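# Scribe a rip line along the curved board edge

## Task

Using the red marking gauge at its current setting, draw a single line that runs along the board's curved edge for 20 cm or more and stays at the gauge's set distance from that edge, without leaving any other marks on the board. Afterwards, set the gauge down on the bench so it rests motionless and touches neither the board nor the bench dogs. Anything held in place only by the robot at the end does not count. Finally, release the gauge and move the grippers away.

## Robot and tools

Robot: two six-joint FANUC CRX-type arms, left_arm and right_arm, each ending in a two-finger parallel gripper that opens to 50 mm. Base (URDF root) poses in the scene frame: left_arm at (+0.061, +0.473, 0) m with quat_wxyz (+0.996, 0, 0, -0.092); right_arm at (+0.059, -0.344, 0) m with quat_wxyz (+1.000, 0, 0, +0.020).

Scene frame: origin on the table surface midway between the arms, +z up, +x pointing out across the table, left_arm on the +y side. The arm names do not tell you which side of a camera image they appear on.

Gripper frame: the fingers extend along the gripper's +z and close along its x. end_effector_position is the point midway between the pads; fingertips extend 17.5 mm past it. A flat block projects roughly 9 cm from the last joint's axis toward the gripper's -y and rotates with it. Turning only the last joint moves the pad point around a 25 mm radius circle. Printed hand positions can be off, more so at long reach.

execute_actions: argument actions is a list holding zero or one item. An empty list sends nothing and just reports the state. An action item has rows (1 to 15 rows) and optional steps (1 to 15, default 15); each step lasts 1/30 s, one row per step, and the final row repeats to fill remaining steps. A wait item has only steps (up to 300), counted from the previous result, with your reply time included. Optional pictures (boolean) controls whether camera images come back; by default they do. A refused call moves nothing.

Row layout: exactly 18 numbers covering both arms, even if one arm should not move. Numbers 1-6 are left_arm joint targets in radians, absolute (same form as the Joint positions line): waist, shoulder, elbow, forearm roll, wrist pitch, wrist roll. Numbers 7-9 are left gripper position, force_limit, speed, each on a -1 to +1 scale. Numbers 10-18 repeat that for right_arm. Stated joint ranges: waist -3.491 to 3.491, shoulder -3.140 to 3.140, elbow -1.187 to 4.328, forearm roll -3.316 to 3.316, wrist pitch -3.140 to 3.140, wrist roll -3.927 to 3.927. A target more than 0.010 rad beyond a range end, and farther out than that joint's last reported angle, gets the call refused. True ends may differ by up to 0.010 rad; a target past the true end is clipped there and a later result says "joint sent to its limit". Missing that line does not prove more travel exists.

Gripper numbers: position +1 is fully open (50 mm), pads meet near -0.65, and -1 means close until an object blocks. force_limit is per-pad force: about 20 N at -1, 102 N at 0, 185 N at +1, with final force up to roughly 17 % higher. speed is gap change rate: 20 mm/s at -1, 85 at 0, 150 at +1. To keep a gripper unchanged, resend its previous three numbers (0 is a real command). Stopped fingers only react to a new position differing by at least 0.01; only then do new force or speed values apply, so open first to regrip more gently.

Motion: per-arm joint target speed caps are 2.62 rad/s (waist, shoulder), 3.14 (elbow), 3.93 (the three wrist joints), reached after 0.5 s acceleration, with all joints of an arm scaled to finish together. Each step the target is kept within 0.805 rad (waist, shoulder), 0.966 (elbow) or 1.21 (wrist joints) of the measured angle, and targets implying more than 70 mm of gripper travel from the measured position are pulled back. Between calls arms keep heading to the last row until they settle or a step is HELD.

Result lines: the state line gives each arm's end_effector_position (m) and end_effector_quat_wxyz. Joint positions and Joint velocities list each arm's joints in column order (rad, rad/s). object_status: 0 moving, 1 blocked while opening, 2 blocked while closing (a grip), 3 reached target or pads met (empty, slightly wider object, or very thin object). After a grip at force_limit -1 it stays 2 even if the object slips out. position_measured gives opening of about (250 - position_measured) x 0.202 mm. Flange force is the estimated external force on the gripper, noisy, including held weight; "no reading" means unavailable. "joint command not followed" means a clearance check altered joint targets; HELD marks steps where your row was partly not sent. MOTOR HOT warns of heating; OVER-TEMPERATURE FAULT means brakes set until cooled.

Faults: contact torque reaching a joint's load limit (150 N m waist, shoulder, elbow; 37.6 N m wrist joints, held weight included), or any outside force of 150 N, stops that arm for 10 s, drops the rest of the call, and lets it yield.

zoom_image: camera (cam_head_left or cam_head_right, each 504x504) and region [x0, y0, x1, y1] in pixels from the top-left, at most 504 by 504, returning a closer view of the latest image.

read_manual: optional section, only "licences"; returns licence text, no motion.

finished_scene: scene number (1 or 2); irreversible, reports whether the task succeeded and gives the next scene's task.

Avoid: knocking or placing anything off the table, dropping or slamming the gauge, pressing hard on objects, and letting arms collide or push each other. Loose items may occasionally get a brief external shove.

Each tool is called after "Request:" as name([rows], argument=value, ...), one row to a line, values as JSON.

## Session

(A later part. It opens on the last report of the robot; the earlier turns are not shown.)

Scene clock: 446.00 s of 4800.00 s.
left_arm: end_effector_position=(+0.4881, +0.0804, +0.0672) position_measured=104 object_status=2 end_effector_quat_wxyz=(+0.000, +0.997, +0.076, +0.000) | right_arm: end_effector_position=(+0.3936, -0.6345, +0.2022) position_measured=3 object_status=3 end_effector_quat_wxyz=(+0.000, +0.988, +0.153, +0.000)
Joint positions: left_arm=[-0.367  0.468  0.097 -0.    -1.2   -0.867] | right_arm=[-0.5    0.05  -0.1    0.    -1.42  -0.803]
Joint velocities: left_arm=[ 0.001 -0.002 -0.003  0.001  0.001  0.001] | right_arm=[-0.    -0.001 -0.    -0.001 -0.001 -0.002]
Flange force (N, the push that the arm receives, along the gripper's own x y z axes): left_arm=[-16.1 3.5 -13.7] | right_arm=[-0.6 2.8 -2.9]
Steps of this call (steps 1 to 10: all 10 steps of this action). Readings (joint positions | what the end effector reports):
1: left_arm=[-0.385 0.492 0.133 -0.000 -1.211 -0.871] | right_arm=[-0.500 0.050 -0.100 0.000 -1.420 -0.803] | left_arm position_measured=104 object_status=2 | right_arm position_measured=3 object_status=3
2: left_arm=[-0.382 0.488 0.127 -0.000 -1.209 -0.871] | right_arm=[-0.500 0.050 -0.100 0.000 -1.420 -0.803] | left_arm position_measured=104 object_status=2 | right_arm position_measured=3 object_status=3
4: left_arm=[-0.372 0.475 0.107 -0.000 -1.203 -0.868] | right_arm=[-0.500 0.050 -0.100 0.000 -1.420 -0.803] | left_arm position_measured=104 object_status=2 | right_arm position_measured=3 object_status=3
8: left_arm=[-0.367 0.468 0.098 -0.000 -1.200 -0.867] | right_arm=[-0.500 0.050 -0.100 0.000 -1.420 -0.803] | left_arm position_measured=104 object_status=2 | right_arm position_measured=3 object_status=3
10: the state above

Request:
execute_actions([
  {"rows":[[-0.3486,0.4426,0.0617,0,-1.1899,-0.863,-1,0,-0.4,-0.5,0.05,-0.1,0,-1.42,-0.803,1,0,0]],"steps":10},
], pictures=false)

Request:
execute_actions([
  {"rows":[[-0.33,0.417,0.0268,0,-1.1806,-0.8591,-1,0,-0.4,-0.5,0.05,-0.1,0,-1.42,-0.803,1,0,0]],"steps":10},
], pictures=false)

Request:
execute_actions([
  {"rows":[[-0.3111,0.3909,-0.0077,0,-1.1722,-0.8555,-1,0,-0.4,-0.5,0.05,-0.1,0,-1.42,-0.803,1,0,0]],"steps":10},
], pictures=false)

Request:
execute_actions([
  {"rows":[[-0.3115,0.3713,0.0153,0,-1.2148,-0.8551,-1,0,-0.4,-0.5,0.05,-0.1,0,-1.42,-0.803,1,0,0]],"steps":10},
], pictures=false)

Request:
execute_actions([
  {"rows":[[-0.6,0.18,-0.2,0,-1.1908,-0.8551,-1,0,-0.4,-0.5,0.05,-0.1,0,-1.42,-0.803,1,0,0]]},
], pictures=false)

Request:
execute_actions([
  {"steps":15},
])

Request:
zoom_image(camera="cam_head_right", region=[195,165,320,265])

Scene clock: 460.40 s of 4800.00 s.
left_arm: end_effector_position=(+0.4858, +0.0939, +0.0676) position_measured=104 object_status=2 end_effector_quat_wxyz=(-0.000, +0.996, +0.087, +0.000) | right_arm: end_effector_position=(+0.3936, -0.6345, +0.2022) position_measured=3 object_status=3 end_effector_quat_wxyz=(+0.000, +0.988, +0.153, +0.000)
Joint positions: left_arm=[-0.349  0.443  0.062 -0.    -1.19  -0.863] | right_arm=[-0.5    0.05  -0.1    0.    -1.42  -0.803]
Joint velocities: left_arm=[ 0.001 -0.001 -0.003 -0.001  0.001  0.001] | right_arm=[0.    0.    0.    0.001 0.001 0.   ]
Flange force (N, the push that the arm receives, along the gripper's own x y z axes): left_arm=[-11.0 1.5 -3.2] | right_arm=[-0.4 3.1 -2.6]
Steps of this call (steps 1 to 15: the robot went on to your last target; steps 16 to 90: nothing new was sent; then 11.07 s passed at rest; steps 91 to 100: all 10 steps of this action). Readings (joint positions | what the end effector reports):
91: left_arm=[-0.367 0.467 0.096 -0.000 -1.200 -0.867] | right_arm=[-0.500 0.050 -0.100 0.000 -1.420 -0.803] | left_arm position_measured=104 object_status=2 | right_arm position_measured=3 object_status=3
92: left_arm=[-0.364 0.463 0.091 -0.000 -1.198 -0.866] | right_arm=[-0.500 0.050 -0.100 0.000 -1.420 -0.803] | left_arm position_measured=104 object_status=2 | right_arm position_measured=3 object_status=3
94: left_arm=[-0.353 0.449 0.071 -0.000 -1.193 -0.864] | right_arm=[-0.500 0.050 -0.100 0.000 -1.420 -0.803] | left_arm position_measured=104 object_status=2 | right_arm position_measured=3 object_status=3
98: left_arm=[-0.349 0.443 0.062 -0.000 -1.190 -0.863] | right_arm=[-0.500 0.050 -0.100 0.000 -1.420 -0.803] | left_arm position_measured=104 object_status=2 | right_arm position_measured=3 object_status=3
100: the state above

Scene clock: 460.73 s of 4800.00 s.
left_arm: end_effector_position=(+0.4830, +0.1072, +0.0683) position_measured=104 object_status=2 end_effector_quat_wxyz=(-0.000, +0.995, +0.098, +0.000) | right_arm: end_effector_position=(+0.3936, -0.6345, +0.2022) position_measured=3 object_status=3 end_effector_quat_wxyz=(+0.000, +0.988, +0.153, +0.000)
Joint positions: left_arm=[-0.33   0.417  0.027 -0.    -1.181 -0.859] | right_arm=[-0.5    0.05  -0.1    0.    -1.42  -0.803]
Joint velocities: left_arm=[-0.001 -0.004 -0.003 -0.     0.    -0.001] | right_arm=[-0.001  0.001 -0.     0.     0.001 -0.   ]
Flange force (N, the push that the arm receives, along the gripper's own x y z axes): left_arm=[-4.8 -2.3 2.2] | right_arm=[-0.3 2.7 -2.6]
Steps of this call (steps 1 to 10: all 10 steps of this action). Readings (joint positions | what the end effector reports):
1: left_arm=[-0.348 0.442 0.061 -0.000 -1.190 -0.863] | right_arm=[-0.500 0.050 -0.100 0.000 -1.420 -0.803] | left_arm position_measured=104 object_status=2 | right_arm position_measured=3 object_status=3
2: left_arm=[-0.345 0.438 0.055 -0.000 -1.188 -0.862] | right_arm=[-0.500 0.050 -0.100 0.000 -1.420 -0.803] | left_arm position_measured=104 object_status=2 | right_arm position_measured=3 object_status=3
4: left_arm=[-0.335 0.424 0.036 -0.000 -1.183 -0.860] | right_arm=[-0.500 0.050 -0.100 0.000 -1.420 -0.803] | left_arm position_measured=104 object_status=2 | right_arm position_measured=3 object_status=3
8: left_arm=[-0.330 0.417 0.027 -0.000 -1.181 -0.859] | right_arm=[-0.500 0.050 -0.100 0.000 -1.420 -0.803] | left_arm position_measured=104 object_status=2 | right_arm position_measured=3 object_status=3
10: the state above

Scene clock: 461.07 s of 4800.00 s.
left_arm: end_effector_position=(+0.4799, +0.1206, +0.0692) position_measured=104 object_status=2 end_effector_quat_wxyz=(-0.000, +0.994, +0.110, +0.000) | right_arm: end_effector_position=(+0.3936, -0.6345, +0.2022) position_measured=3 object_status=3 end_effector_quat_wxyz=(+0.000, +0.988, +0.153, +0.000)
Joint positions: left_arm=[-0.311  0.391 -0.008 -0.    -1.172 -0.856] | right_arm=[-0.5    0.05  -0.1    0.    -1.42  -0.803]
Joint velocities: left_arm=[ 0.001 -0.002 -0.     0.002  0.     0.002] | right_arm=[-0.     0.     0.    -0.     0.     0.001]
Flange force (N, the push that the arm receives, along the gripper's own x y z axes): left_arm=[0.9 0.7 3.3] | right_arm=[-0.2 2.9 -2.1]
Steps of this call (steps 1 to 10: all 10 steps of this action). Readings (joint positions | what the end effector reports):
1: left_arm=[-0.330 0.417 0.026 -0.000 -1.180 -0.859] | right_arm=[-0.500 0.050 -0.100 0.000 -1.420 -0.803] | left_arm position_measured=104 object_status=2 | right_arm position_measured=3 object_status=3
2: left_arm=[-0.327 0.412 0.020 -0.000 -1.179 -0.858] | right_arm=[-0.500 0.050 -0.100 0.000 -1.420 -0.803] | left_arm position_measured=104 object_status=2 | right_arm position_measured=3 object_status=3
4: left_arm=[-0.316 0.398 0.001 -0.000 -1.174 -0.856] | right_arm=[-0.500 0.050 -0.100 0.000 -1.420 -0.803] | left_arm position_measured=104 object_status=2 | right_arm position_measured=3 object_status=3
8: left_arm=[-0.311 0.391 -0.007 -0.000 -1.172 -0.856] | right_arm=[-0.500 0.050 -0.100 -0.000 -1.420 -0.803] | left_arm position_measured=104 object_status=2 | right_arm position_measured=3 object_status=3
10: the state above

Scene clock: 461.40 s of 4800.00 s.
left_arm: end_effector_position=(+0.4791, +0.1208, +0.0891) position_measured=104 object_status=2 end_effector_quat_wxyz=(+0.000, +0.994, +0.110, -0.000) | right_arm: end_effector_position=(+0.3936, -0.6345, +0.2022) position_measured=3 object_status=3 end_effector_quat_wxyz=(+0.000, +0.988, +0.153, +0.000)
Joint positions: left_arm=[-0.311  0.371  0.015  0.    -1.215 -0.855] | right_arm=[-0.5    0.05  -0.1    0.    -1.42  -0.803]
Joint velocities: left_arm=[-0.002 -0.001  0.003 -0.    -0.003  0.002] | right_arm=[-0.     0.     0.     0.001  0.001 -0.   ]
Flange force (N, the push that the arm receives, along the gripper's own x y z axes): left_arm=[-0.9 1.5 0.1] | right_arm=[0.8 3.4 -2.7]
Steps of this call (steps 1 to 10: all 10 steps of this action). Readings (joint positions | what the end effector reports):
1: left_arm=[-0.311 0.391 -0.007 -0.000 -1.173 -0.855] | right_arm=[-0.500 0.050 -0.100 0.000 -1.420 -0.803] | left_arm position_measured=104 object_status=2 | right_arm position_measured=3 object_status=3
2: left_arm=[-0.311 0.388 -0.004 -0.000 -1.180 -0.855] | right_arm=[-0.500 0.050 -0.100 0.000 -1.420 -0.803] | left_arm position_measured=104 object_status=2 | right_arm position_measured=3 object_status=3
4: left_arm=[-0.311 0.376 0.009 0.000 -1.204 -0.855] | right_arm=[-0.500 0.050 -0.100 0.000 -1.420 -0.803] | left_arm position_measured=104 object_status=2 | right_arm position_measured=3 object_status=3
8: left_arm=[-0.311 0.372 0.015 0.000 -1.214 -0.855] | right_arm=[-0.500 0.050 -0.100 0.000 -1.420 -0.803] | left_arm position_measured=104 object_status=2 | right_arm position_measured=3 object_status=3
10: the state above

Scene clock: 461.90 s of 4800.00 s.
left_arm: end_effector_position=(+0.3169, +0.0733, +0.1006) position_measured=104 object_status=2 end_effector_quat_wxyz=(+0.000, +1.000, -0.025, -0.000) | right_arm: end_effector_position=(+0.3936, -0.6345, +0.2022) position_measured=3 object_status=3 end_effector_quat_wxyz=(+0.000, +0.988, +0.153, +0.000)
Joint positions: left_arm=[-0.581  0.192 -0.186  0.    -1.192 -0.855] | right_arm=[-0.5    0.05  -0.1    0.    -1.42  -0.803]
Joint velocities: left_arm=[-0.377 -0.25  -0.28  -0.002  0.031 -0.   ] | right_arm=[-0. -0. -0. -0. -0.  0.]
Flange force (N, the push that the arm receives, along the gripper's own x y z axes): left_arm=[-21.7 -4.9 0.3] | right_arm=[-0.2 2.8 -2.5]
Steps of this call (steps 1 to 15: all 15 steps of this action). Readings (joint positions | what the end effector reports):
1: left_arm=[-0.312 0.371 0.015 0.000 -1.215 -0.855] | right_arm=[-0.500 0.050 -0.100 0.000 -1.420 -0.803] | left_arm position_measured=104 object_status=2 | right_arm position_measured=3 object_status=3
2: left_arm=[-0.317 0.368 0.011 0.000 -1.215 -0.855] | right_arm=[-0.500 0.050 -0.100 0.000 -1.420 -0.803] | left_arm position_measured=104 object_status=2 | right_arm position_measured=3 object_status=3
4: left_arm=[-0.343 0.350 -0.009 0.000 -1.212 -0.855] | right_arm=[-0.500 0.050 -0.100 0.000 -1.420 -0.803] | left_arm position_measured=104 object_status=2 | right_arm position_measured=3 object_status=3
8: left_arm=[-0.435 0.289 -0.078 0.000 -1.204 -0.855] | right_arm=[-0.500 0.050 -0.100 0.000 -1.420 -0.803] | left_arm position_measured=104 object_status=2 | right_arm position_measured=3 object_status=3
15: the state above

Scene clock: 462.40 s of 4800.00 s.
left_arm: end_effector_position=(+0.3056, +0.0723, +0.1009) position_measured=104 object_status=2 end_effector_quat_wxyz=(-0.000, +0.999, -0.034, +0.000) | right_arm: end_effector_position=(+0.3936, -0.6345, +0.2022) position_measured=3 object_status=3 end_effector_quat_wxyz=(+0.000, +0.988, +0.153, +0.000)
Joint positions: left_arm=[-0.6    0.18  -0.2   -0.    -1.191 -0.855] | right_arm=[-0.5    0.05  -0.1    0.    -1.42  -0.803]
Joint velocities: left_arm=[ 0.001  0.001  0.001 -0.     0.    -0.001] | right_arm=[-0.    -0.     0.001  0.001 -0.     0.001]
Flange force (N, the push that the arm receives, along the gripper's own x y z axes): left_arm=[-3.0 -2.6 3.0] | right_arm=[0.5 3.4 -2.8]
Steps of this call (steps 1 to 15: the robot went on to your last target). Readings (joint positions | what the end effector reports):
1: left_arm=[-0.591 0.186 -0.194 0.000 -1.192 -0.855] | right_arm=[-0.500 0.050 -0.100 0.000 -1.420 -0.803] | left_arm position_measured=104 object_status=2 | right_arm position_measured=3 object_status=3
2: left_arm=[-0.597 0.182 -0.198 0.000 -1.191 -0.855] | right_arm=[-0.500 0.050 -0.100 0.000 -1.420 -0.803] | left_arm position_measured=104 object_status=2 | right_arm position_measured=3 object_status=3
4: left_arm=[-0.599 0.180 -0.200 -0.000 -1.191 -0.855] | right_arm=[-0.500 0.050 -0.100 0.000 -1.420 -0.803] | left_arm position_measured=104 object_status=2 | right_arm position_measured=3 object_status=3
8: left_arm=[-0.600 0.180 -0.200 -0.000 -1.191 -0.855] | right_arm=[-0.500 0.050 -0.100 0.000 -1.420 -0.803] | left_arm position_measured=104 object_status=2 | right_arm position_measured=3 object_status=3
15: the state above

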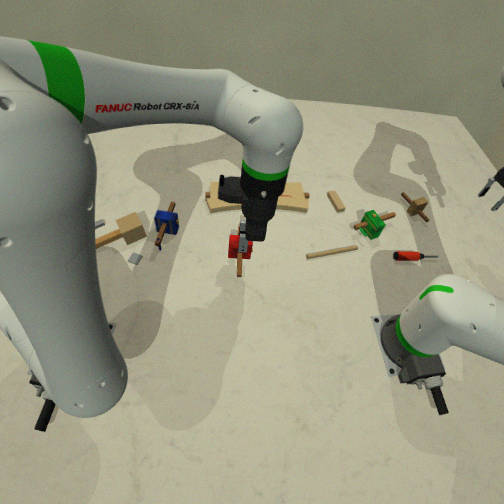

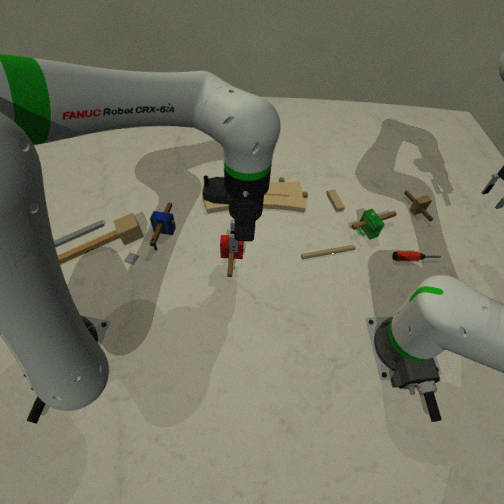

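Region (195, 165, 320, 265) of cam_head_right's 504x504 image, scaled by 4.032, with more detail than that image has; it fills the top 403 rows of this view, and the rest is white.

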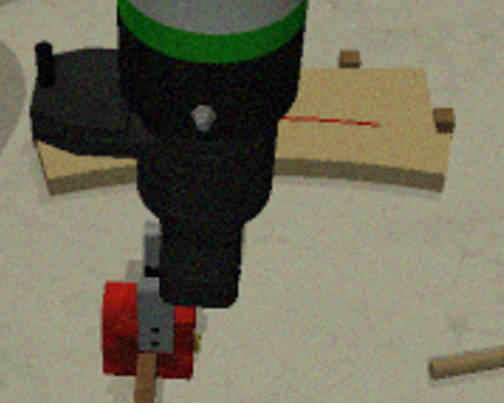

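Request:
execute_actions([
  {"rows":[[-0.3715,0.4515,0.097,0,-1.2163,-0.8625,-1,0,-0.4,-0.5,0.05,-0.1,0,-1.42,-0.803,1,0,0]]},
], pictures=false)

Request:
execute_actions([
  {"steps":12},
], pictures=false)

Request:
execute_actions([
  {"rows":[[-0.3673,0.4647,0.0998,0,-1.2059,-0.8667,-1,0,-0.4,-0.5,0.05,-0.1,0,-1.42,-0.803,1,0,0]],"steps":12},
], pictures=false)

Request:
execute_actions([
  {"rows":[[-0.3671,0.4676,0.0965,0,-1.1997,-0.8669,-1,0,-0.4,-0.5,0.05,-0.1,0,-1.42,-0.803,1,0,0]],"steps":12},
], pictures=false)

Request:
execute_actions([
  {"rows":[[-0.3486,0.4436,0.0617,0,-1.1889,-0.863,-1,0,-0.4,-0.5,0.05,-0.1,0,-1.42,-0.803,1,0,0]],"steps":12},
], pictures=false)

Scene clock: 479.00 s of 4800.00 s.
left_arm: end_effector_position=(+0.4738, +0.0783, +0.0785) position_measured=104 object_status=2 end_effector_quat_wxyz=(-0.000, +0.998, +0.070, -0.000) | right_arm: end_effector_position=(+0.3936, -0.6345, +0.2022) position_measured=3 object_status=3 end_effector_quat_wxyz=(+0.000, +0.988, +0.153, +0.000)
Joint positions: left_arm=[-0.383  0.437  0.081  0.    -1.215 -0.862] | right_arm=[-0.5    0.05  -0.1    0.    -1.42  -0.803]
Joint velocities: left_arm=[ 0.268  0.319  0.345  0.001 -0.03  -0.011] | right_arm=[ 0.     0.    -0.     0.001 -0.001 -0.001]
Flange force (N, the push that the arm receives, along the gripper's own x y z axes): left_arm=[28.3 9.6 10.4] | right_arm=[-0.7 2.7 -2.0]
Steps of this call (steps 1 to 15: the robot went on to your last target; steps 16 to 90: nothing new was sent; then 13.10 s passed at rest; steps 91 to 105: all 15 steps of this action). Readings (joint positions | what the end effector reports):
91: left_arm=[-0.600 0.180 -0.200 0.000 -1.191 -0.855] | right_arm=[-0.500 0.050 -0.100 0.000 -1.420 -0.803] | left_arm position_measured=104 object_status=2 | right_arm position_measured=3 object_status=3
92: left_arm=[-0.596 0.185 -0.195 0.000 -1.191 -0.855] | right_arm=[-0.500 0.050 -0.100 0.000 -1.420 -0.803] | left_arm position_measured=104 object_status=2 | right_arm position_measured=3 object_status=3
94: left_arm=[-0.574 0.211 -0.165 0.000 -1.194 -0.855] | right_arm=[-0.500 0.050 -0.100 0.000 -1.420 -0.803] | left_arm position_measured=104 object_status=2 | right_arm position_measured=3 object_status=3
98: left_arm=[-0.497 0.302 -0.066 0.000 -1.202 -0.858] | right_arm=[-0.500 0.050 -0.100 0.000 -1.420 -0.803] | left_arm position_measured=104 object_status=2 | right_arm position_measured=3 object_status=3
105: the state above

Scene clock: 479.40 s of 4800.00 s.
left_arm: end_effector_position=(+0.4831, +0.0803, +0.0767) position_measured=104 object_status=2 end_effector_quat_wxyz=(+0.000, +0.997, +0.076, -0.000) | right_arm: end_effector_position=(+0.3936, -0.6345, +0.2022) position_measured=3 object_status=3 end_effector_quat_wxyz=(+0.000, +0.988, +0.153, +0.000)
Joint positions: left_arm=[-0.372  0.451  0.097  0.    -1.216 -0.862] | right_arm=[-0.5    0.05  -0.1    0.    -1.42  -0.803]
Joint velocities: left_arm=[ 0.002  0.002  0.001 -0.     0.     0.   ] | right_arm=[-0.    -0.     0.     0.    -0.    -0.001]
Flange force (N, the push that the arm receives, along the gripper's own x y z axes): left_arm=[-2.7 -1.6 2.4] | right_arm=[-0.1 3.9 -2.9]
Steps of this call (steps 1 to 12: the robot went on to your last target). Readings (joint positions | what the end effector reports):
1: left_arm=[-0.376 0.446 0.090 0.000 -1.216 -0.862] | right_arm=[-0.500 0.050 -0.100 0.000 -1.420 -0.803] | left_arm position_measured=104 object_status=2 | right_arm position_measured=3 object_status=3
2: left_arm=[-0.373 0.450 0.095 0.000 -1.216 -0.862] | right_arm=[-0.500 0.050 -0.100 0.000 -1.420 -0.803] | left_arm position_measured=104 object_status=2 | right_arm position_measured=3 object_status=3
4: left_arm=[-0.372 0.451 0.096 0.000 -1.216 -0.862] | right_arm=[-0.500 0.050 -0.100 0.000 -1.420 -0.803] | left_arm position_measured=104 object_status=2 | right_arm position_measured=3 object_status=3
8: left_arm=[-0.372 0.451 0.097 0.000 -1.216 -0.862] | right_arm=[-0.500 0.050 -0.100 0.000 -1.420 -0.803] | left_arm position_measured=104 object_status=2 | right_arm position_measured=3 object_status=3
12: the state above

Scene clock: 479.80 s of 4800.00 s.
left_arm: end_effector_position=(+0.4877, +0.0804, +0.0701) position_measured=104 object_status=2 end_effector_quat_wxyz=(-0.000, +0.997, +0.076, +0.000) | right_arm: end_effector_position=(+0.3936, -0.6345, +0.2022) position_measured=3 object_status=3 end_effector_quat_wxyz=(+0.000, +0.988, +0.153, +0.000)
Joint positions: left_arm=[-0.367  0.465  0.1   -0.    -1.206 -0.867] | right_arm=[-0.5    0.05  -0.1    0.    -1.42  -0.803]
Joint velocities: left_arm=[-0.001 -0.    -0.    -0.     0.    -0.001] | right_arm=[ 0.    -0.     0.    -0.    -0.001  0.   ]
Flange force (N, the push that the arm receives, along the gripper's own x y z axes): left_arm=[-3.3 -3.8 1.0] | right_arm=[0.1 3.9 -2.2]
Steps of this call (steps 1 to 12: all 12 steps of this action). Readings (joint positions | what the end effector reports):
1: left_arm=[-0.371 0.452 0.097 0.000 -1.216 -0.863] | right_arm=[-0.500 0.050 -0.100 0.000 -1.420 -0.803] | left_arm position_measured=104 object_status=2 | right_arm position_measured=3 object_status=3
2: left_arm=[-0.370 0.455 0.098 0.000 -1.213 -0.864] | right_arm=[-0.500 0.050 -0.100 0.000 -1.420 -0.803] | left_arm position_measured=104 object_status=2 | right_arm position_measured=3 object_status=3
4: left_arm=[-0.368 0.463 0.099 -0.000 -1.208 -0.866] | right_arm=[-0.500 0.050 -0.100 0.000 -1.420 -0.803] | left_arm position_measured=104 object_status=2 | right_arm position_measured=3 object_status=3
8: left_arm=[-0.367 0.465 0.100 -0.000 -1.206 -0.867] | right_arm=[-0.500 0.050 -0.100 0.000 -1.420 -0.803] | left_arm position_measured=104 object_status=2 | right_arm position_measured=3 object_status=3
12: the state above

Scene clock: 480.20 s of 4800.00 s.
left_arm: end_effector_position=(+0.4879, +0.0804, +0.0671) position_measured=104 object_status=2 end_effector_quat_wxyz=(+0.000, +0.997, +0.076, +0.000) | right_arm: end_effector_position=(+0.3936, -0.6345, +0.2022) position_measured=3 object_status=3 end_effector_quat_wxyz=(+0.000, +0.988, +0.153, +0.000)
Joint positions: left_arm=[-0.367  0.467  0.097 -0.    -1.2   -0.867] | right_arm=[-0.5    0.05  -0.1    0.    -1.42  -0.803]
Joint velocities: left_arm=[0.001 0.001 0.001 0.001 0.    0.   ] | right_arm=[ 0.    -0.    -0.001 -0.    -0.    -0.002]
Flange force (N, the push that the arm receives, along the gripper's own x y z axes): left_arm=[-13.0 -5.1 -15.5] | right_arm=[0.0 3.8 -2.8]
Steps of this call (steps 1 to 12: all 12 steps of this action). Readings (joint positions | what the end effector reports):
1: left_arm=[-0.367 0.465 0.100 -0.000 -1.205 -0.867] | right_arm=[-0.500 0.050 -0.100 0.000 -1.420 -0.803] | left_arm position_measured=104 object_status=2 | right_arm position_measured=3 object_status=3
2: left_arm=[-0.367 0.466 0.099 -0.000 -1.203 -0.867] | right_arm=[-0.500 0.050 -0.100 0.000 -1.420 -0.803] | left_arm position_measured=104 object_status=2 | right_arm position_measured=3 object_status=3
4: left_arm=[-0.367 0.467 0.097 -0.000 -1.201 -0.867] | right_arm=[-0.500 0.050 -0.100 0.000 -1.420 -0.803] | left_arm position_measured=104 object_status=2 | right_arm position_measured=3 object_status=3
8: left_arm=[-0.367 0.467 0.097 -0.000 -1.200 -0.867] | right_arm=[-0.500 0.050 -0.100 0.000 -1.420 -0.803] | left_arm position_measured=104 object_status=2 | right_arm position_measured=3 object_status=3
12: the state above

Scene clock: 480.60 s of 4800.00 s.
left_arm: end_effector_position=(+0.4859, +0.0938, +0.0670) position_measured=104 object_status=2 end_effector_quat_wxyz=(-0.000, +0.996, +0.087, -0.000) | right_arm: end_effector_position=(+0.3936, -0.6345, +0.2022) position_measured=3 object_status=3 end_effector_quat_wxyz=(+0.000, +0.988, +0.153, +0.000)
Joint positions: left_arm=[-0.349  0.444  0.062 -0.    -1.189 -0.863] | right_arm=[-0.5    0.05  -0.1   -0.    -1.42  -0.803]
Joint velocities: left_arm=[ 0.001  0.    -0.003 -0.     0.     0.   ] | right_arm=[-0.     0.     0.     0.     0.    -0.001]
Flange force (N, the push that the arm receives, along the gripper's own x y z axes): left_arm=[-18.0 8.3 -17.0] | right_arm=[-0.7 2.7 -2.4]
Steps of this call (steps 1 to 12: all 12 steps of this action). Readings (joint positions | what the end effector reports):
1: left_arm=[-0.367 0.467 0.096 -0.000 -1.199 -0.867] | right_arm=[-0.500 0.050 -0.100 0.000 -1.420 -0.803] | left_arm position_measured=104 object_status=2 | right_arm position_measured=3 object_status=3
2: left_arm=[-0.364 0.464 0.090 -0.000 -1.197 -0.867] | right_arm=[-0.500 0.050 -0.100 0.000 -1.420 -0.803] | left_arm position_measured=104 object_status=2 | right_arm position_measured=3 object_status=3
4: left_arm=[-0.354 0.450 0.071 -0.000 -1.192 -0.864] | right_arm=[-0.500 0.050 -0.100 0.000 -1.420 -0.803] | left_arm position_measured=104 object_status=2 | right_arm position_measured=3 object_status=3
8: left_arm=[-0.349 0.444 0.062 -0.000 -1.189 -0.863] | right_arm=[-0.500 0.050 -0.100 0.000 -1.420 -0.803] | left_arm position_measured=104 object_status=2 | right_arm position_measured=3 object_status=3
12: the state above

Request:
execute_actions([
  {"rows":[[-0.33,0.4194,0.0268,0,-1.1782,-0.8591,-1,0,-0.4,-0.5,0.05,-0.1,0,-1.42,-0.803,1,0,0]],"steps":10},
], pictures=false)

Request:
execute_actions([
  {"rows":[[-0.3111,0.395,-0.0077,0,-1.1681,-0.8555,-1,0,-0.4,-0.5,0.05,-0.1,0,-1.42,-0.803,1,0,0]],"steps":10},
], pictures=false)

Request:
execute_actions([
  {"rows":[[-0.3115,0.3745,0.0153,0,-1.2116,-0.8551,-1,0,-0.4,-0.5,0.05,-0.1,0,-1.42,-0.803,1,0,0]],"steps":10},
], pictures=false)

Request:
execute_actions([
  {"rows":[[-0.6,0.2,-0.226,0,-1.1448,-0.8551,-1,0,-0.4,-0.5,0.05,-0.1,0,-1.42,-0.803,1,0,0]]},
], pictures=false)

Request:
execute_actions([
  {"rows":[[-0.6,0.2215,-0.2516,0,-1.0977,-0.8551,-1,0,-0.4,-0.5,0.05,-0.1,0,-1.42,-0.803,1,0,0]]},
], pictures=false)

Request:
execute_actions([
  {"rows":[[-0.6,0.2215,-0.2516,0,-1.0977,-0.8551,1,0,-0.4,-0.5,0.05,-0.1,0,-1.42,-0.803,1,0,0]]},
], pictures=false)

Request:
execute_actions([
  {"rows":[[-0.6,0.15,-0.15,0,-1.2708,-0.8551,1,0,-0.4,-0.5,0.05,-0.1,0,-1.42,-0.803,1,0,0]],"steps":12},
], pictures=false)

Request:
execute_actions([
  {"rows":[[0.4,0,0,0,-1.5708,-0.8551,1,0,-0.4,-0.5,0.05,-0.1,0,-1.42,-0.803,1,0,0]]},
], pictures=false)

Request:
execute_actions([
  {"steps":35},
])

Request:
zoom_image(camera="cam_head_right", region=[195,165,320,290])

Scene clock: 506.90 s of 4800.00 s.
left_arm: end_effector_position=(+0.4835, +0.1069, +0.0670) position_measured=104 object_status=2 end_effector_quat_wxyz=(+0.000, +0.995, +0.099, +0.000) | right_arm: end_effector_position=(+0.3936, -0.6345, +0.2022) position_measured=3 object_status=3 end_effector_quat_wxyz=(+0.000, +0.988, +0.153, +0.000)
Joint positions: left_arm=[-0.33   0.419  0.027  0.    -1.178 -0.859] | right_arm=[-0.5    0.05  -0.1    0.    -1.42  -0.803]
Joint velocities: left_arm=[ 0.003 -0.002 -0.002  0.     0.001  0.002] | right_arm=[-0.     0.    -0.    -0.001 -0.    -0.   ]
Flange force (N, the push that the arm receives, along the gripper's own x y z axes): left_arm=[-21.4 8.1 -20.4] | right_arm=[0.4 5.0 -2.8]
Steps of this call (steps 1 to 15: the robot went on to your last target; steps 16 to 90: nothing new was sent; then 22.97 s passed at rest; steps 91 to 100: all 10 steps of this action). Readings (joint positions | what the end effector reports):
91: left_arm=[-0.348 0.443 0.061 0.000 -1.189 -0.863] | right_arm=[-0.500 0.050 -0.100 0.000 -1.420 -0.803] | left_arm position_measured=104 object_status=2 | right_arm position_measured=3 object_status=3
92: left_arm=[-0.345 0.439 0.055 0.000 -1.187 -0.862] | right_arm=[-0.500 0.050 -0.100 0.000 -1.420 -0.803] | left_arm position_measured=104 object_status=2 | right_arm position_measured=3 object_status=3
94: left_arm=[-0.335 0.426 0.036 0.000 -1.181 -0.860] | right_arm=[-0.500 0.050 -0.100 0.000 -1.420 -0.803] | left_arm position_measured=104 object_status=2 | right_arm position_measured=3 object_status=3
98: left_arm=[-0.330 0.420 0.027 0.000 -1.178 -0.859] | right_arm=[-0.500 0.050 -0.100 0.000 -1.420 -0.803] | left_arm position_measured=104 object_status=2 | right_arm position_measured=3 object_status=3
100: the state above

Scene clock: 507.23 s of 4800.00 s.
left_arm: end_effector_position=(+0.4806, +0.1201, +0.0669) position_measured=104 object_status=2 end_effector_quat_wxyz=(+0.000, +0.994, +0.110, -0.000) | right_arm: end_effector_position=(+0.3936, -0.6345, +0.2022) position_measured=3 object_status=3 end_effector_quat_wxyz=(+0.000, +0.988, +0.153, +0.000)
Joint positions: left_arm=[-0.311  0.395 -0.008  0.    -1.168 -0.856] | right_arm=[-0.5    0.05  -0.1    0.    -1.42  -0.803]
Joint velocities: left_arm=[ 0.002 -0.001 -0.002 -0.     0.001 -0.002] | right_arm=[ 0.    -0.001  0.001  0.     0.002 -0.001]
Flange force (N, the push that the arm receives, along the gripper's own x y z axes): left_arm=[-19.0 11.0 -20.6] | right_arm=[-0.3 4.3 -3.8]
Steps of this call (steps 1 to 10: all 10 steps of this action). Readings (joint positions | what the end effector reports):
1: left_arm=[-0.330 0.419 0.026 0.000 -1.178 -0.859] | right_arm=[-0.500 0.050 -0.100 -0.000 -1.420 -0.803] | left_arm position_measured=104 object_status=2 | right_arm position_measured=3 object_status=3
2: left_arm=[-0.327 0.415 0.020 0.000 -1.176 -0.858] | right_arm=[-0.500 0.050 -0.100 0.000 -1.420 -0.803] | left_arm position_measured=104 object_status=2 | right_arm position_measured=3 object_status=3
4: left_arm=[-0.316 0.401 0.001 0.000 -1.171 -0.856] | right_arm=[-0.500 0.050 -0.100 0.000 -1.420 -0.803] | left_arm position_measured=104 object_status=2 | right_arm position_measured=3 object_status=3
8: left_arm=[-0.311 0.395 -0.007 0.000 -1.168 -0.856] | right_arm=[-0.500 0.050 -0.100 0.000 -1.420 -0.803] | left_arm position_measured=104 object_status=2 | right_arm position_measured=3 object_status=3
10: the state above

Scene clock: 507.57 s of 4800.00 s.
left_arm: end_effector_position=(+0.4798, +0.1205, +0.0873) position_measured=104 object_status=2 end_effector_quat_wxyz=(-0.000, +0.994, +0.110, -0.000) | right_arm: end_effector_position=(+0.3936, -0.6345, +0.2022) position_measured=3 object_status=3 end_effector_quat_wxyz=(+0.000, +0.988, +0.153, +0.000)
Joint positions: left_arm=[-0.311  0.375  0.015 -0.    -1.211 -0.855] | right_arm=[-0.5    0.05  -0.1    0.    -1.42  -0.803]
Joint velocities: left_arm=[-0.002 -0.     0.001  0.001 -0.003  0.002] | right_arm=[-0. -0. -0.  0.  0. -0.]
Flange force (N, the push that the arm receives, along the gripper's own x y z axes): left_arm=[-2.4 -3.5 1.9] | right_arm=[0.2 5.6 -3.2]
Steps of this call (steps 1 to 10: all 10 steps of this action). Readings (joint positions | what the end effector reports):
1: left_arm=[-0.311 0.395 -0.007 0.000 -1.169 -0.855] | right_arm=[-0.500 0.050 -0.100 0.000 -1.420 -0.803] | left_arm position_measured=104 object_status=2 | right_arm position_measured=3 object_status=3
2: left_arm=[-0.311 0.392 -0.004 -0.000 -1.176 -0.855] | right_arm=[-0.500 0.050 -0.100 0.000 -1.420 -0.803] | left_arm position_measured=104 object_status=2 | right_arm position_measured=3 object_status=3
4: left_arm=[-0.311 0.380 0.009 -0.001 -1.200 -0.855] | right_arm=[-0.500 0.050 -0.100 0.000 -1.420 -0.803] | left_arm position_measured=104 object_status=2 | right_arm position_measured=3 object_status=3
8: left_arm=[-0.311 0.375 0.015 -0.000 -1.211 -0.855] | right_arm=[-0.500 0.050 -0.100 0.000 -1.420 -0.803] | left_arm position_measured=104 object_status=2 | right_arm position_measured=3 object_status=3
10: the state above

Scene clock: 508.07 s of 4800.00 s.
left_arm: end_effector_position=(+0.3173, +0.0730, +0.0819) position_measured=104 object_status=2 end_effector_quat_wxyz=(+0.000, +1.000, -0.025, -0.000) | right_arm: end_effector_position=(+0.3936, -0.6345, +0.2022) position_measured=3 object_status=3 end_effector_quat_wxyz=(+0.000, +0.988, +0.153, +0.000)
Joint positions: left_arm=[-0.581  0.212 -0.21   0.    -1.149 -0.855] | right_arm=[-0.5    0.05  -0.1    0.    -1.42  -0.803]
Joint velocities: left_arm=[-0.378 -0.231 -0.314 -0.001  0.085  0.001] | right_arm=[-0.  0. -0.  0. -0.  0.]
Flange force (N, the push that the arm receives, along the gripper's own x y z axes): left_arm=[-20.8 1.7 -0.6] | right_arm=[-0.8 2.5 -2.3]
Steps of this call (steps 1 to 15: all 15 steps of this action). Readings (joint positions | what the end effector reports):
1: left_arm=[-0.312 0.374 0.015 -0.000 -1.211 -0.855] | right_arm=[-0.500 0.050 -0.100 0.000 -1.420 -0.803] | left_arm position_measured=104 object_status=2 | right_arm position_measured=3 object_status=3
2: left_arm=[-0.317 0.371 0.011 -0.000 -1.210 -0.855] | right_arm=[-0.500 0.050 -0.100 0.000 -1.420 -0.803] | left_arm position_measured=104 object_status=2 | right_arm position_measured=3 object_status=3
4: left_arm=[-0.343 0.355 -0.012 -0.000 -1.203 -0.855] | right_arm=[-0.500 0.050 -0.100 0.000 -1.420 -0.803] | left_arm position_measured=104 object_status=2 | right_arm position_measured=3 object_status=3
8: left_arm=[-0.435 0.300 -0.089 0.000 -1.182 -0.855] | right_arm=[-0.500 0.050 -0.100 0.000 -1.420 -0.803] | left_arm position_measured=104 object_status=2 | right_arm position_measured=3 object_status=3
15: the state above

Scene clock: 508.57 s of 4800.00 s.
left_arm: end_effector_position=(+0.3056, +0.0721, +0.0611) position_measured=104 object_status=2 end_effector_quat_wxyz=(+0.000, +0.999, -0.034, -0.000) | right_arm: end_effector_position=(+0.3936, -0.6345, +0.2022) position_measured=3 object_status=3 end_effector_quat_wxyz=(+0.000, +0.988, +0.153, +0.000)
Joint positions: left_arm=[-0.6    0.221 -0.252  0.    -1.098 -0.855] | right_arm=[-0.5    0.05  -0.1    0.    -1.42  -0.803]
Joint velocities: left_arm=[-0.001  0.003 -0.001 -0.     0.     0.002] | right_arm=[ 0.     0.    -0.     0.    -0.002  0.   ]
Flange force (N, the push that the arm receives, along the gripper's own x y z axes): left_arm=[-1.5 -2.5 2.0] | right_arm=[0.0 5.0 -2.9]
Steps of this call (steps 1 to 15: all 15 steps of this action). Readings (joint positions | what the end effector reports):
1: left_arm=[-0.591 0.205 -0.219 0.000 -1.146 -0.855] | right_arm=[-0.500 0.050 -0.100 0.000 -1.420 -0.803] | left_arm position_measured=104 object_status=2 | right_arm position_measured=3 object_status=3
2: left_arm=[-0.597 0.203 -0.228 0.000 -1.139 -0.855] | right_arm=[-0.500 0.050 -0.100 0.000 -1.420 -0.803] | left_arm position_measured=104 object_status=2 | right_arm position_measured=3 object_status=3
4: left_arm=[-0.599 0.213 -0.243 0.000 -1.112 -0.855] | right_arm=[-0.500 0.050 -0.100 0.000 -1.420 -0.803] | left_arm position_measured=104 object_status=2 | right_arm position_measured=3 object_status=3
8: left_arm=[-0.600 0.221 -0.251 0.000 -1.098 -0.855] | right_arm=[-0.500 0.050 -0.100 0.000 -1.420 -0.803] | left_arm position_measured=104 object_status=2 | right_arm position_measured=3 object_status=3
15: the state above

Scene clock: 509.07 s of 4800.00 s.
left_arm: end_effector_position=(+0.3057, +0.0722, +0.0611) position_measured=3 object_status=0 end_effector_quat_wxyz=(-0.000, +0.999, -0.034, -0.000) | right_arm: end_effector_position=(+0.3936, -0.6345, +0.2022) position_measured=3 object_status=3 end_effector_quat_wxyz=(+0.000, +0.988, +0.153, +0.000)
Joint positions: left_arm=[-0.6    0.221 -0.252  0.    -1.098 -0.855] | right_arm=[-0.5    0.05  -0.1    0.    -1.42  -0.803]
Joint velocities: left_arm=[ 0.     0.001 -0.001 -0.001 -0.    -0.   ] | right_arm=[0.    0.    0.    0.001 0.001 0.001]
Flange force (N, the push that the arm receives, along the gripper's own x y z axes): left_arm=[-2.9 -4.2 0.4] | right_arm=[-0.2 3.6 -2.6]
Steps of this call (steps 1 to 15: all 15 steps of this action). Readings (joint positions | what the end effector reports):
1: left_arm=[-0.600 0.221 -0.252 0.000 -1.098 -0.855] | right_arm=[-0.500 0.050 -0.100 0.000 -1.420 -0.803] | left_arm position_measured=97 object_status=0 | right_arm position_measured=3 object_status=3
2: left_arm=[-0.600 0.221 -0.252 0.000 -1.098 -0.855] | right_arm=[-0.500 0.050 -0.100 0.000 -1.420 -0.803] | left_arm position_measured=87 object_status=0 | right_arm position_measured=3 object_status=3
4: left_arm=[-0.600 0.221 -0.252 0.000 -1.098 -0.855] | right_arm=[-0.500 0.050 -0.100 0.000 -1.420 -0.803] | left_arm position_measured=68 object_status=0 | right_arm position_measured=3 object_status=3
8: left_arm=[-0.600 0.221 -0.252 0.000 -1.098 -0.855] | right_arm=[-0.500 0.050 -0.100 0.000 -1.420 -0.803] | left_arm position_measured=29 object_status=0 | right_arm position_measured=3 object_status=3
15: the state above

Scene clock: 509.47 s of 4800.00 s.
left_arm: end_effector_position=(+0.3051, +0.0728, +0.1351) position_measured=3 object_status=3 end_effector_quat_wxyz=(-0.000, +0.999, -0.034, -0.000) | right_arm: end_effector_position=(+0.3936, -0.6345, +0.2022) position_measured=3 object_status=3 end_effector_quat_wxyz=(+0.000, +0.988, +0.153, +0.000)
Joint positions: left_arm=[-0.6    0.15  -0.15  -0.    -1.27  -0.855] | right_arm=[-0.5    0.05  -0.1    0.    -1.42  -0.803]
Joint velocities: left_arm=[ 0.    -0.002  0.006  0.003 -0.006  0.   ] | right_arm=[-0.    -0.     0.    -0.    -0.002  0.   ]
Flange force (N, the push that the arm receives, along the gripper's own x y z axes): left_arm=[-2.4 0.7 1.6] | right_arm=[0.8 4.5 -3.3]
Steps of this call (steps 1 to 12: all 12 steps of this action). Readings (joint positions | what the end effector reports):
1: left_arm=[-0.600 0.221 -0.251 -0.000 -1.098 -0.855] | right_arm=[-0.500 0.050 -0.100 0.000 -1.420 -0.803] | left_arm position_measured=3 object_status=0 | right_arm position_measured=3 object_status=3
2: left_arm=[-0.600 0.219 -0.248 -0.000 -1.105 -0.855] | right_arm=[-0.500 0.050 -0.100 0.000 -1.420 -0.803] | left_arm position_measured=3 object_status=0 | right_arm position_measured=3 object_status=3
4: left_arm=[-0.600 0.202 -0.224 -0.000 -1.146 -0.855] | right_arm=[-0.500 0.050 -0.100 0.000 -1.420 -0.803] | left_arm position_measured=3 object_status=3 | right_arm position_measured=3 object_status=3
8: left_arm=[-0.600 0.156 -0.159 -0.000 -1.255 -0.855] | right_arm=[-0.500 0.050 -0.100 0.000 -1.420 -0.803] | left_arm position_measured=3 object_status=3 | right_arm position_measured=3 object_status=3
12: the state above

Scene clock: 509.97 s of 4800.00 s.
left_arm: end_effector_position=(+0.4125, +0.1785, +0.1830) position_measured=3 object_status=3 end_effector_quat_wxyz=(-0.000, +0.991, +0.131, -0.000) | right_arm: end_effector_position=(+0.3936, -0.6345, +0.2022) position_measured=3 object_status=3 end_effector_quat_wxyz=(+0.000, +0.988, +0.153, +0.000)
Joint positions: left_arm=[-0.269  0.096 -0.096  0.    -1.379 -0.855] | right_arm=[-0.5    0.05  -0.1    0.    -1.42  -0.803]
Joint velocities: left_arm=[ 0.82  -0.118  0.118 -0.    -0.234  0.001] | right_arm=[-0.     0.001 -0.    -0.     0.001 -0.   ]
Flange force (N, the push that the arm receives, along the gripper's own x y z axes): left_arm=[-2.0 1.1 2.0] | right_arm=[-0.5 4.5 -3.1]
Steps of this call (steps 1 to 15: all 15 steps of this action). Readings (joint positions | what the end effector reports):
1: left_arm=[-0.600 0.150 -0.150 -0.000 -1.271 -0.855] | right_arm=[-0.500 0.050 -0.100 0.000 -1.420 -0.803] | left_arm position_measured=3 object_status=3 | right_arm position_measured=3 object_status=3
2: left_arm=[-0.595 0.149 -0.149 0.000 -1.273 -0.855] | right_arm=[-0.500 0.050 -0.100 0.000 -1.420 -0.803] | left_arm position_measured=3 object_status=3 | right_arm position_measured=3 object_status=3
4: left_arm=[-0.569 0.144 -0.144 0.000 -1.283 -0.855] | right_arm=[-0.500 0.050 -0.100 0.000 -1.420 -0.803] | left_arm position_measured=3 object_status=3 | right_arm position_measured=3 object_status=3
8: left_arm=[-0.462 0.125 -0.125 0.000 -1.321 -0.855] | right_arm=[-0.500 0.050 -0.100 0.000 -1.420 -0.803] | left_arm position_measured=3 object_status=3 | right_arm position_measured=3 object_status=3
15: the state above

Scene clock: 511.13 s of 4800.00 s.
left_arm: end_effector_position=(+0.4888, +0.4532, +0.2670) position_measured=3 object_status=3 end_effector_quat_wxyz=(+0.000, +0.893, +0.449, -0.000) | right_arm: end_effector_position=(+0.3936, -0.6345, +0.2022) position_measured=3 object_status=3 end_effector_quat_wxyz=(+0.000, +0.988, +0.153, +0.000)
Joint positions: left_arm=[ 0.4    0.    -0.     0.    -1.571 -0.855] | right_arm=[-0.5    0.05  -0.1    0.    -1.42  -0.803]
Joint velocities: left_arm=[ 0.001  0.001 -0.    -0.     0.    -0.   ] | right_arm=[-0.    -0.    -0.001 -0.    -0.     0.   ]
Flange force (N, the push that the arm receives, along the gripper's own x y z axes): left_arm=[-1.2 -1.6 1.7] | right_arm=[-0.8 3.2 -1.7]
Steps of this call (steps 1 to 35: the robot went on to your last target). Readings (joint positions | what the end effector reports):
1: left_arm=[-0.241 0.092 -0.092 0.000 -1.387 -0.855] | right_arm=[-0.500 0.050 -0.100 0.000 -1.420 -0.803] | left_arm position_measured=3 object_status=3 | right_arm position_measured=3 object_status=3
2: left_arm=[-0.213 0.088 -0.088 0.000 -1.395 -0.855] | right_arm=[-0.500 0.050 -0.100 0.000 -1.420 -0.803] | left_arm position_measured=3 object_status=3 | right_arm position_measured=3 object_status=3
4: left_arm=[-0.157 0.080 -0.080 0.000 -1.411 -0.855] | right_arm=[-0.500 0.050 -0.100 0.000 -1.420 -0.803] | left_arm position_measured=3 object_status=3 | right_arm position_measured=3 object_status=3
8: left_arm=[-0.045 0.064 -0.064 0.000 -1.443 -0.855] | right_arm=[-0.500 0.050 -0.100 0.000 -1.420 -0.803] | left_arm position_measured=3 object_status=3 | right_arm position_measured=3 object_status=3
35: the state above

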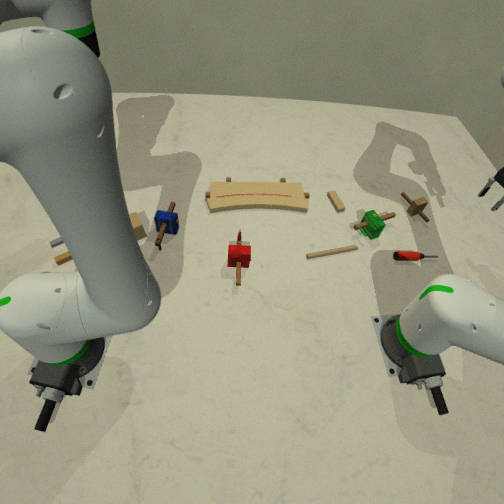

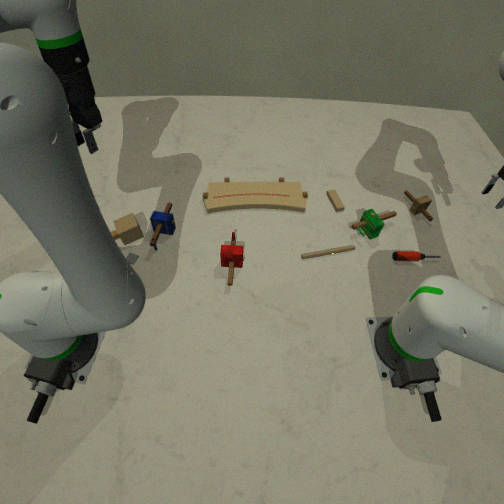

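Region (195, 165, 320, 290) of cam_head_right's 504x504 image, scaled by 4.032, with more detail than that image has.

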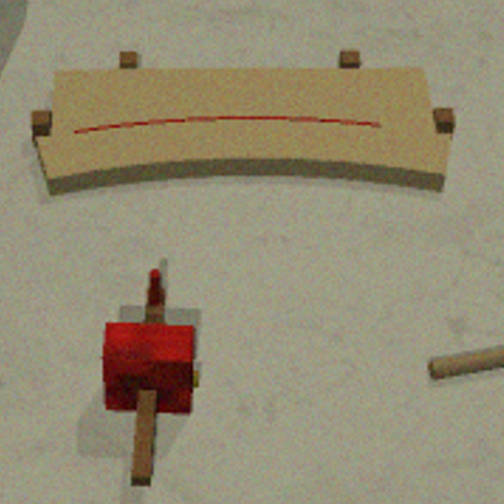

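Request:
finished_scene(scene=1)

The scene is finished: the task was done.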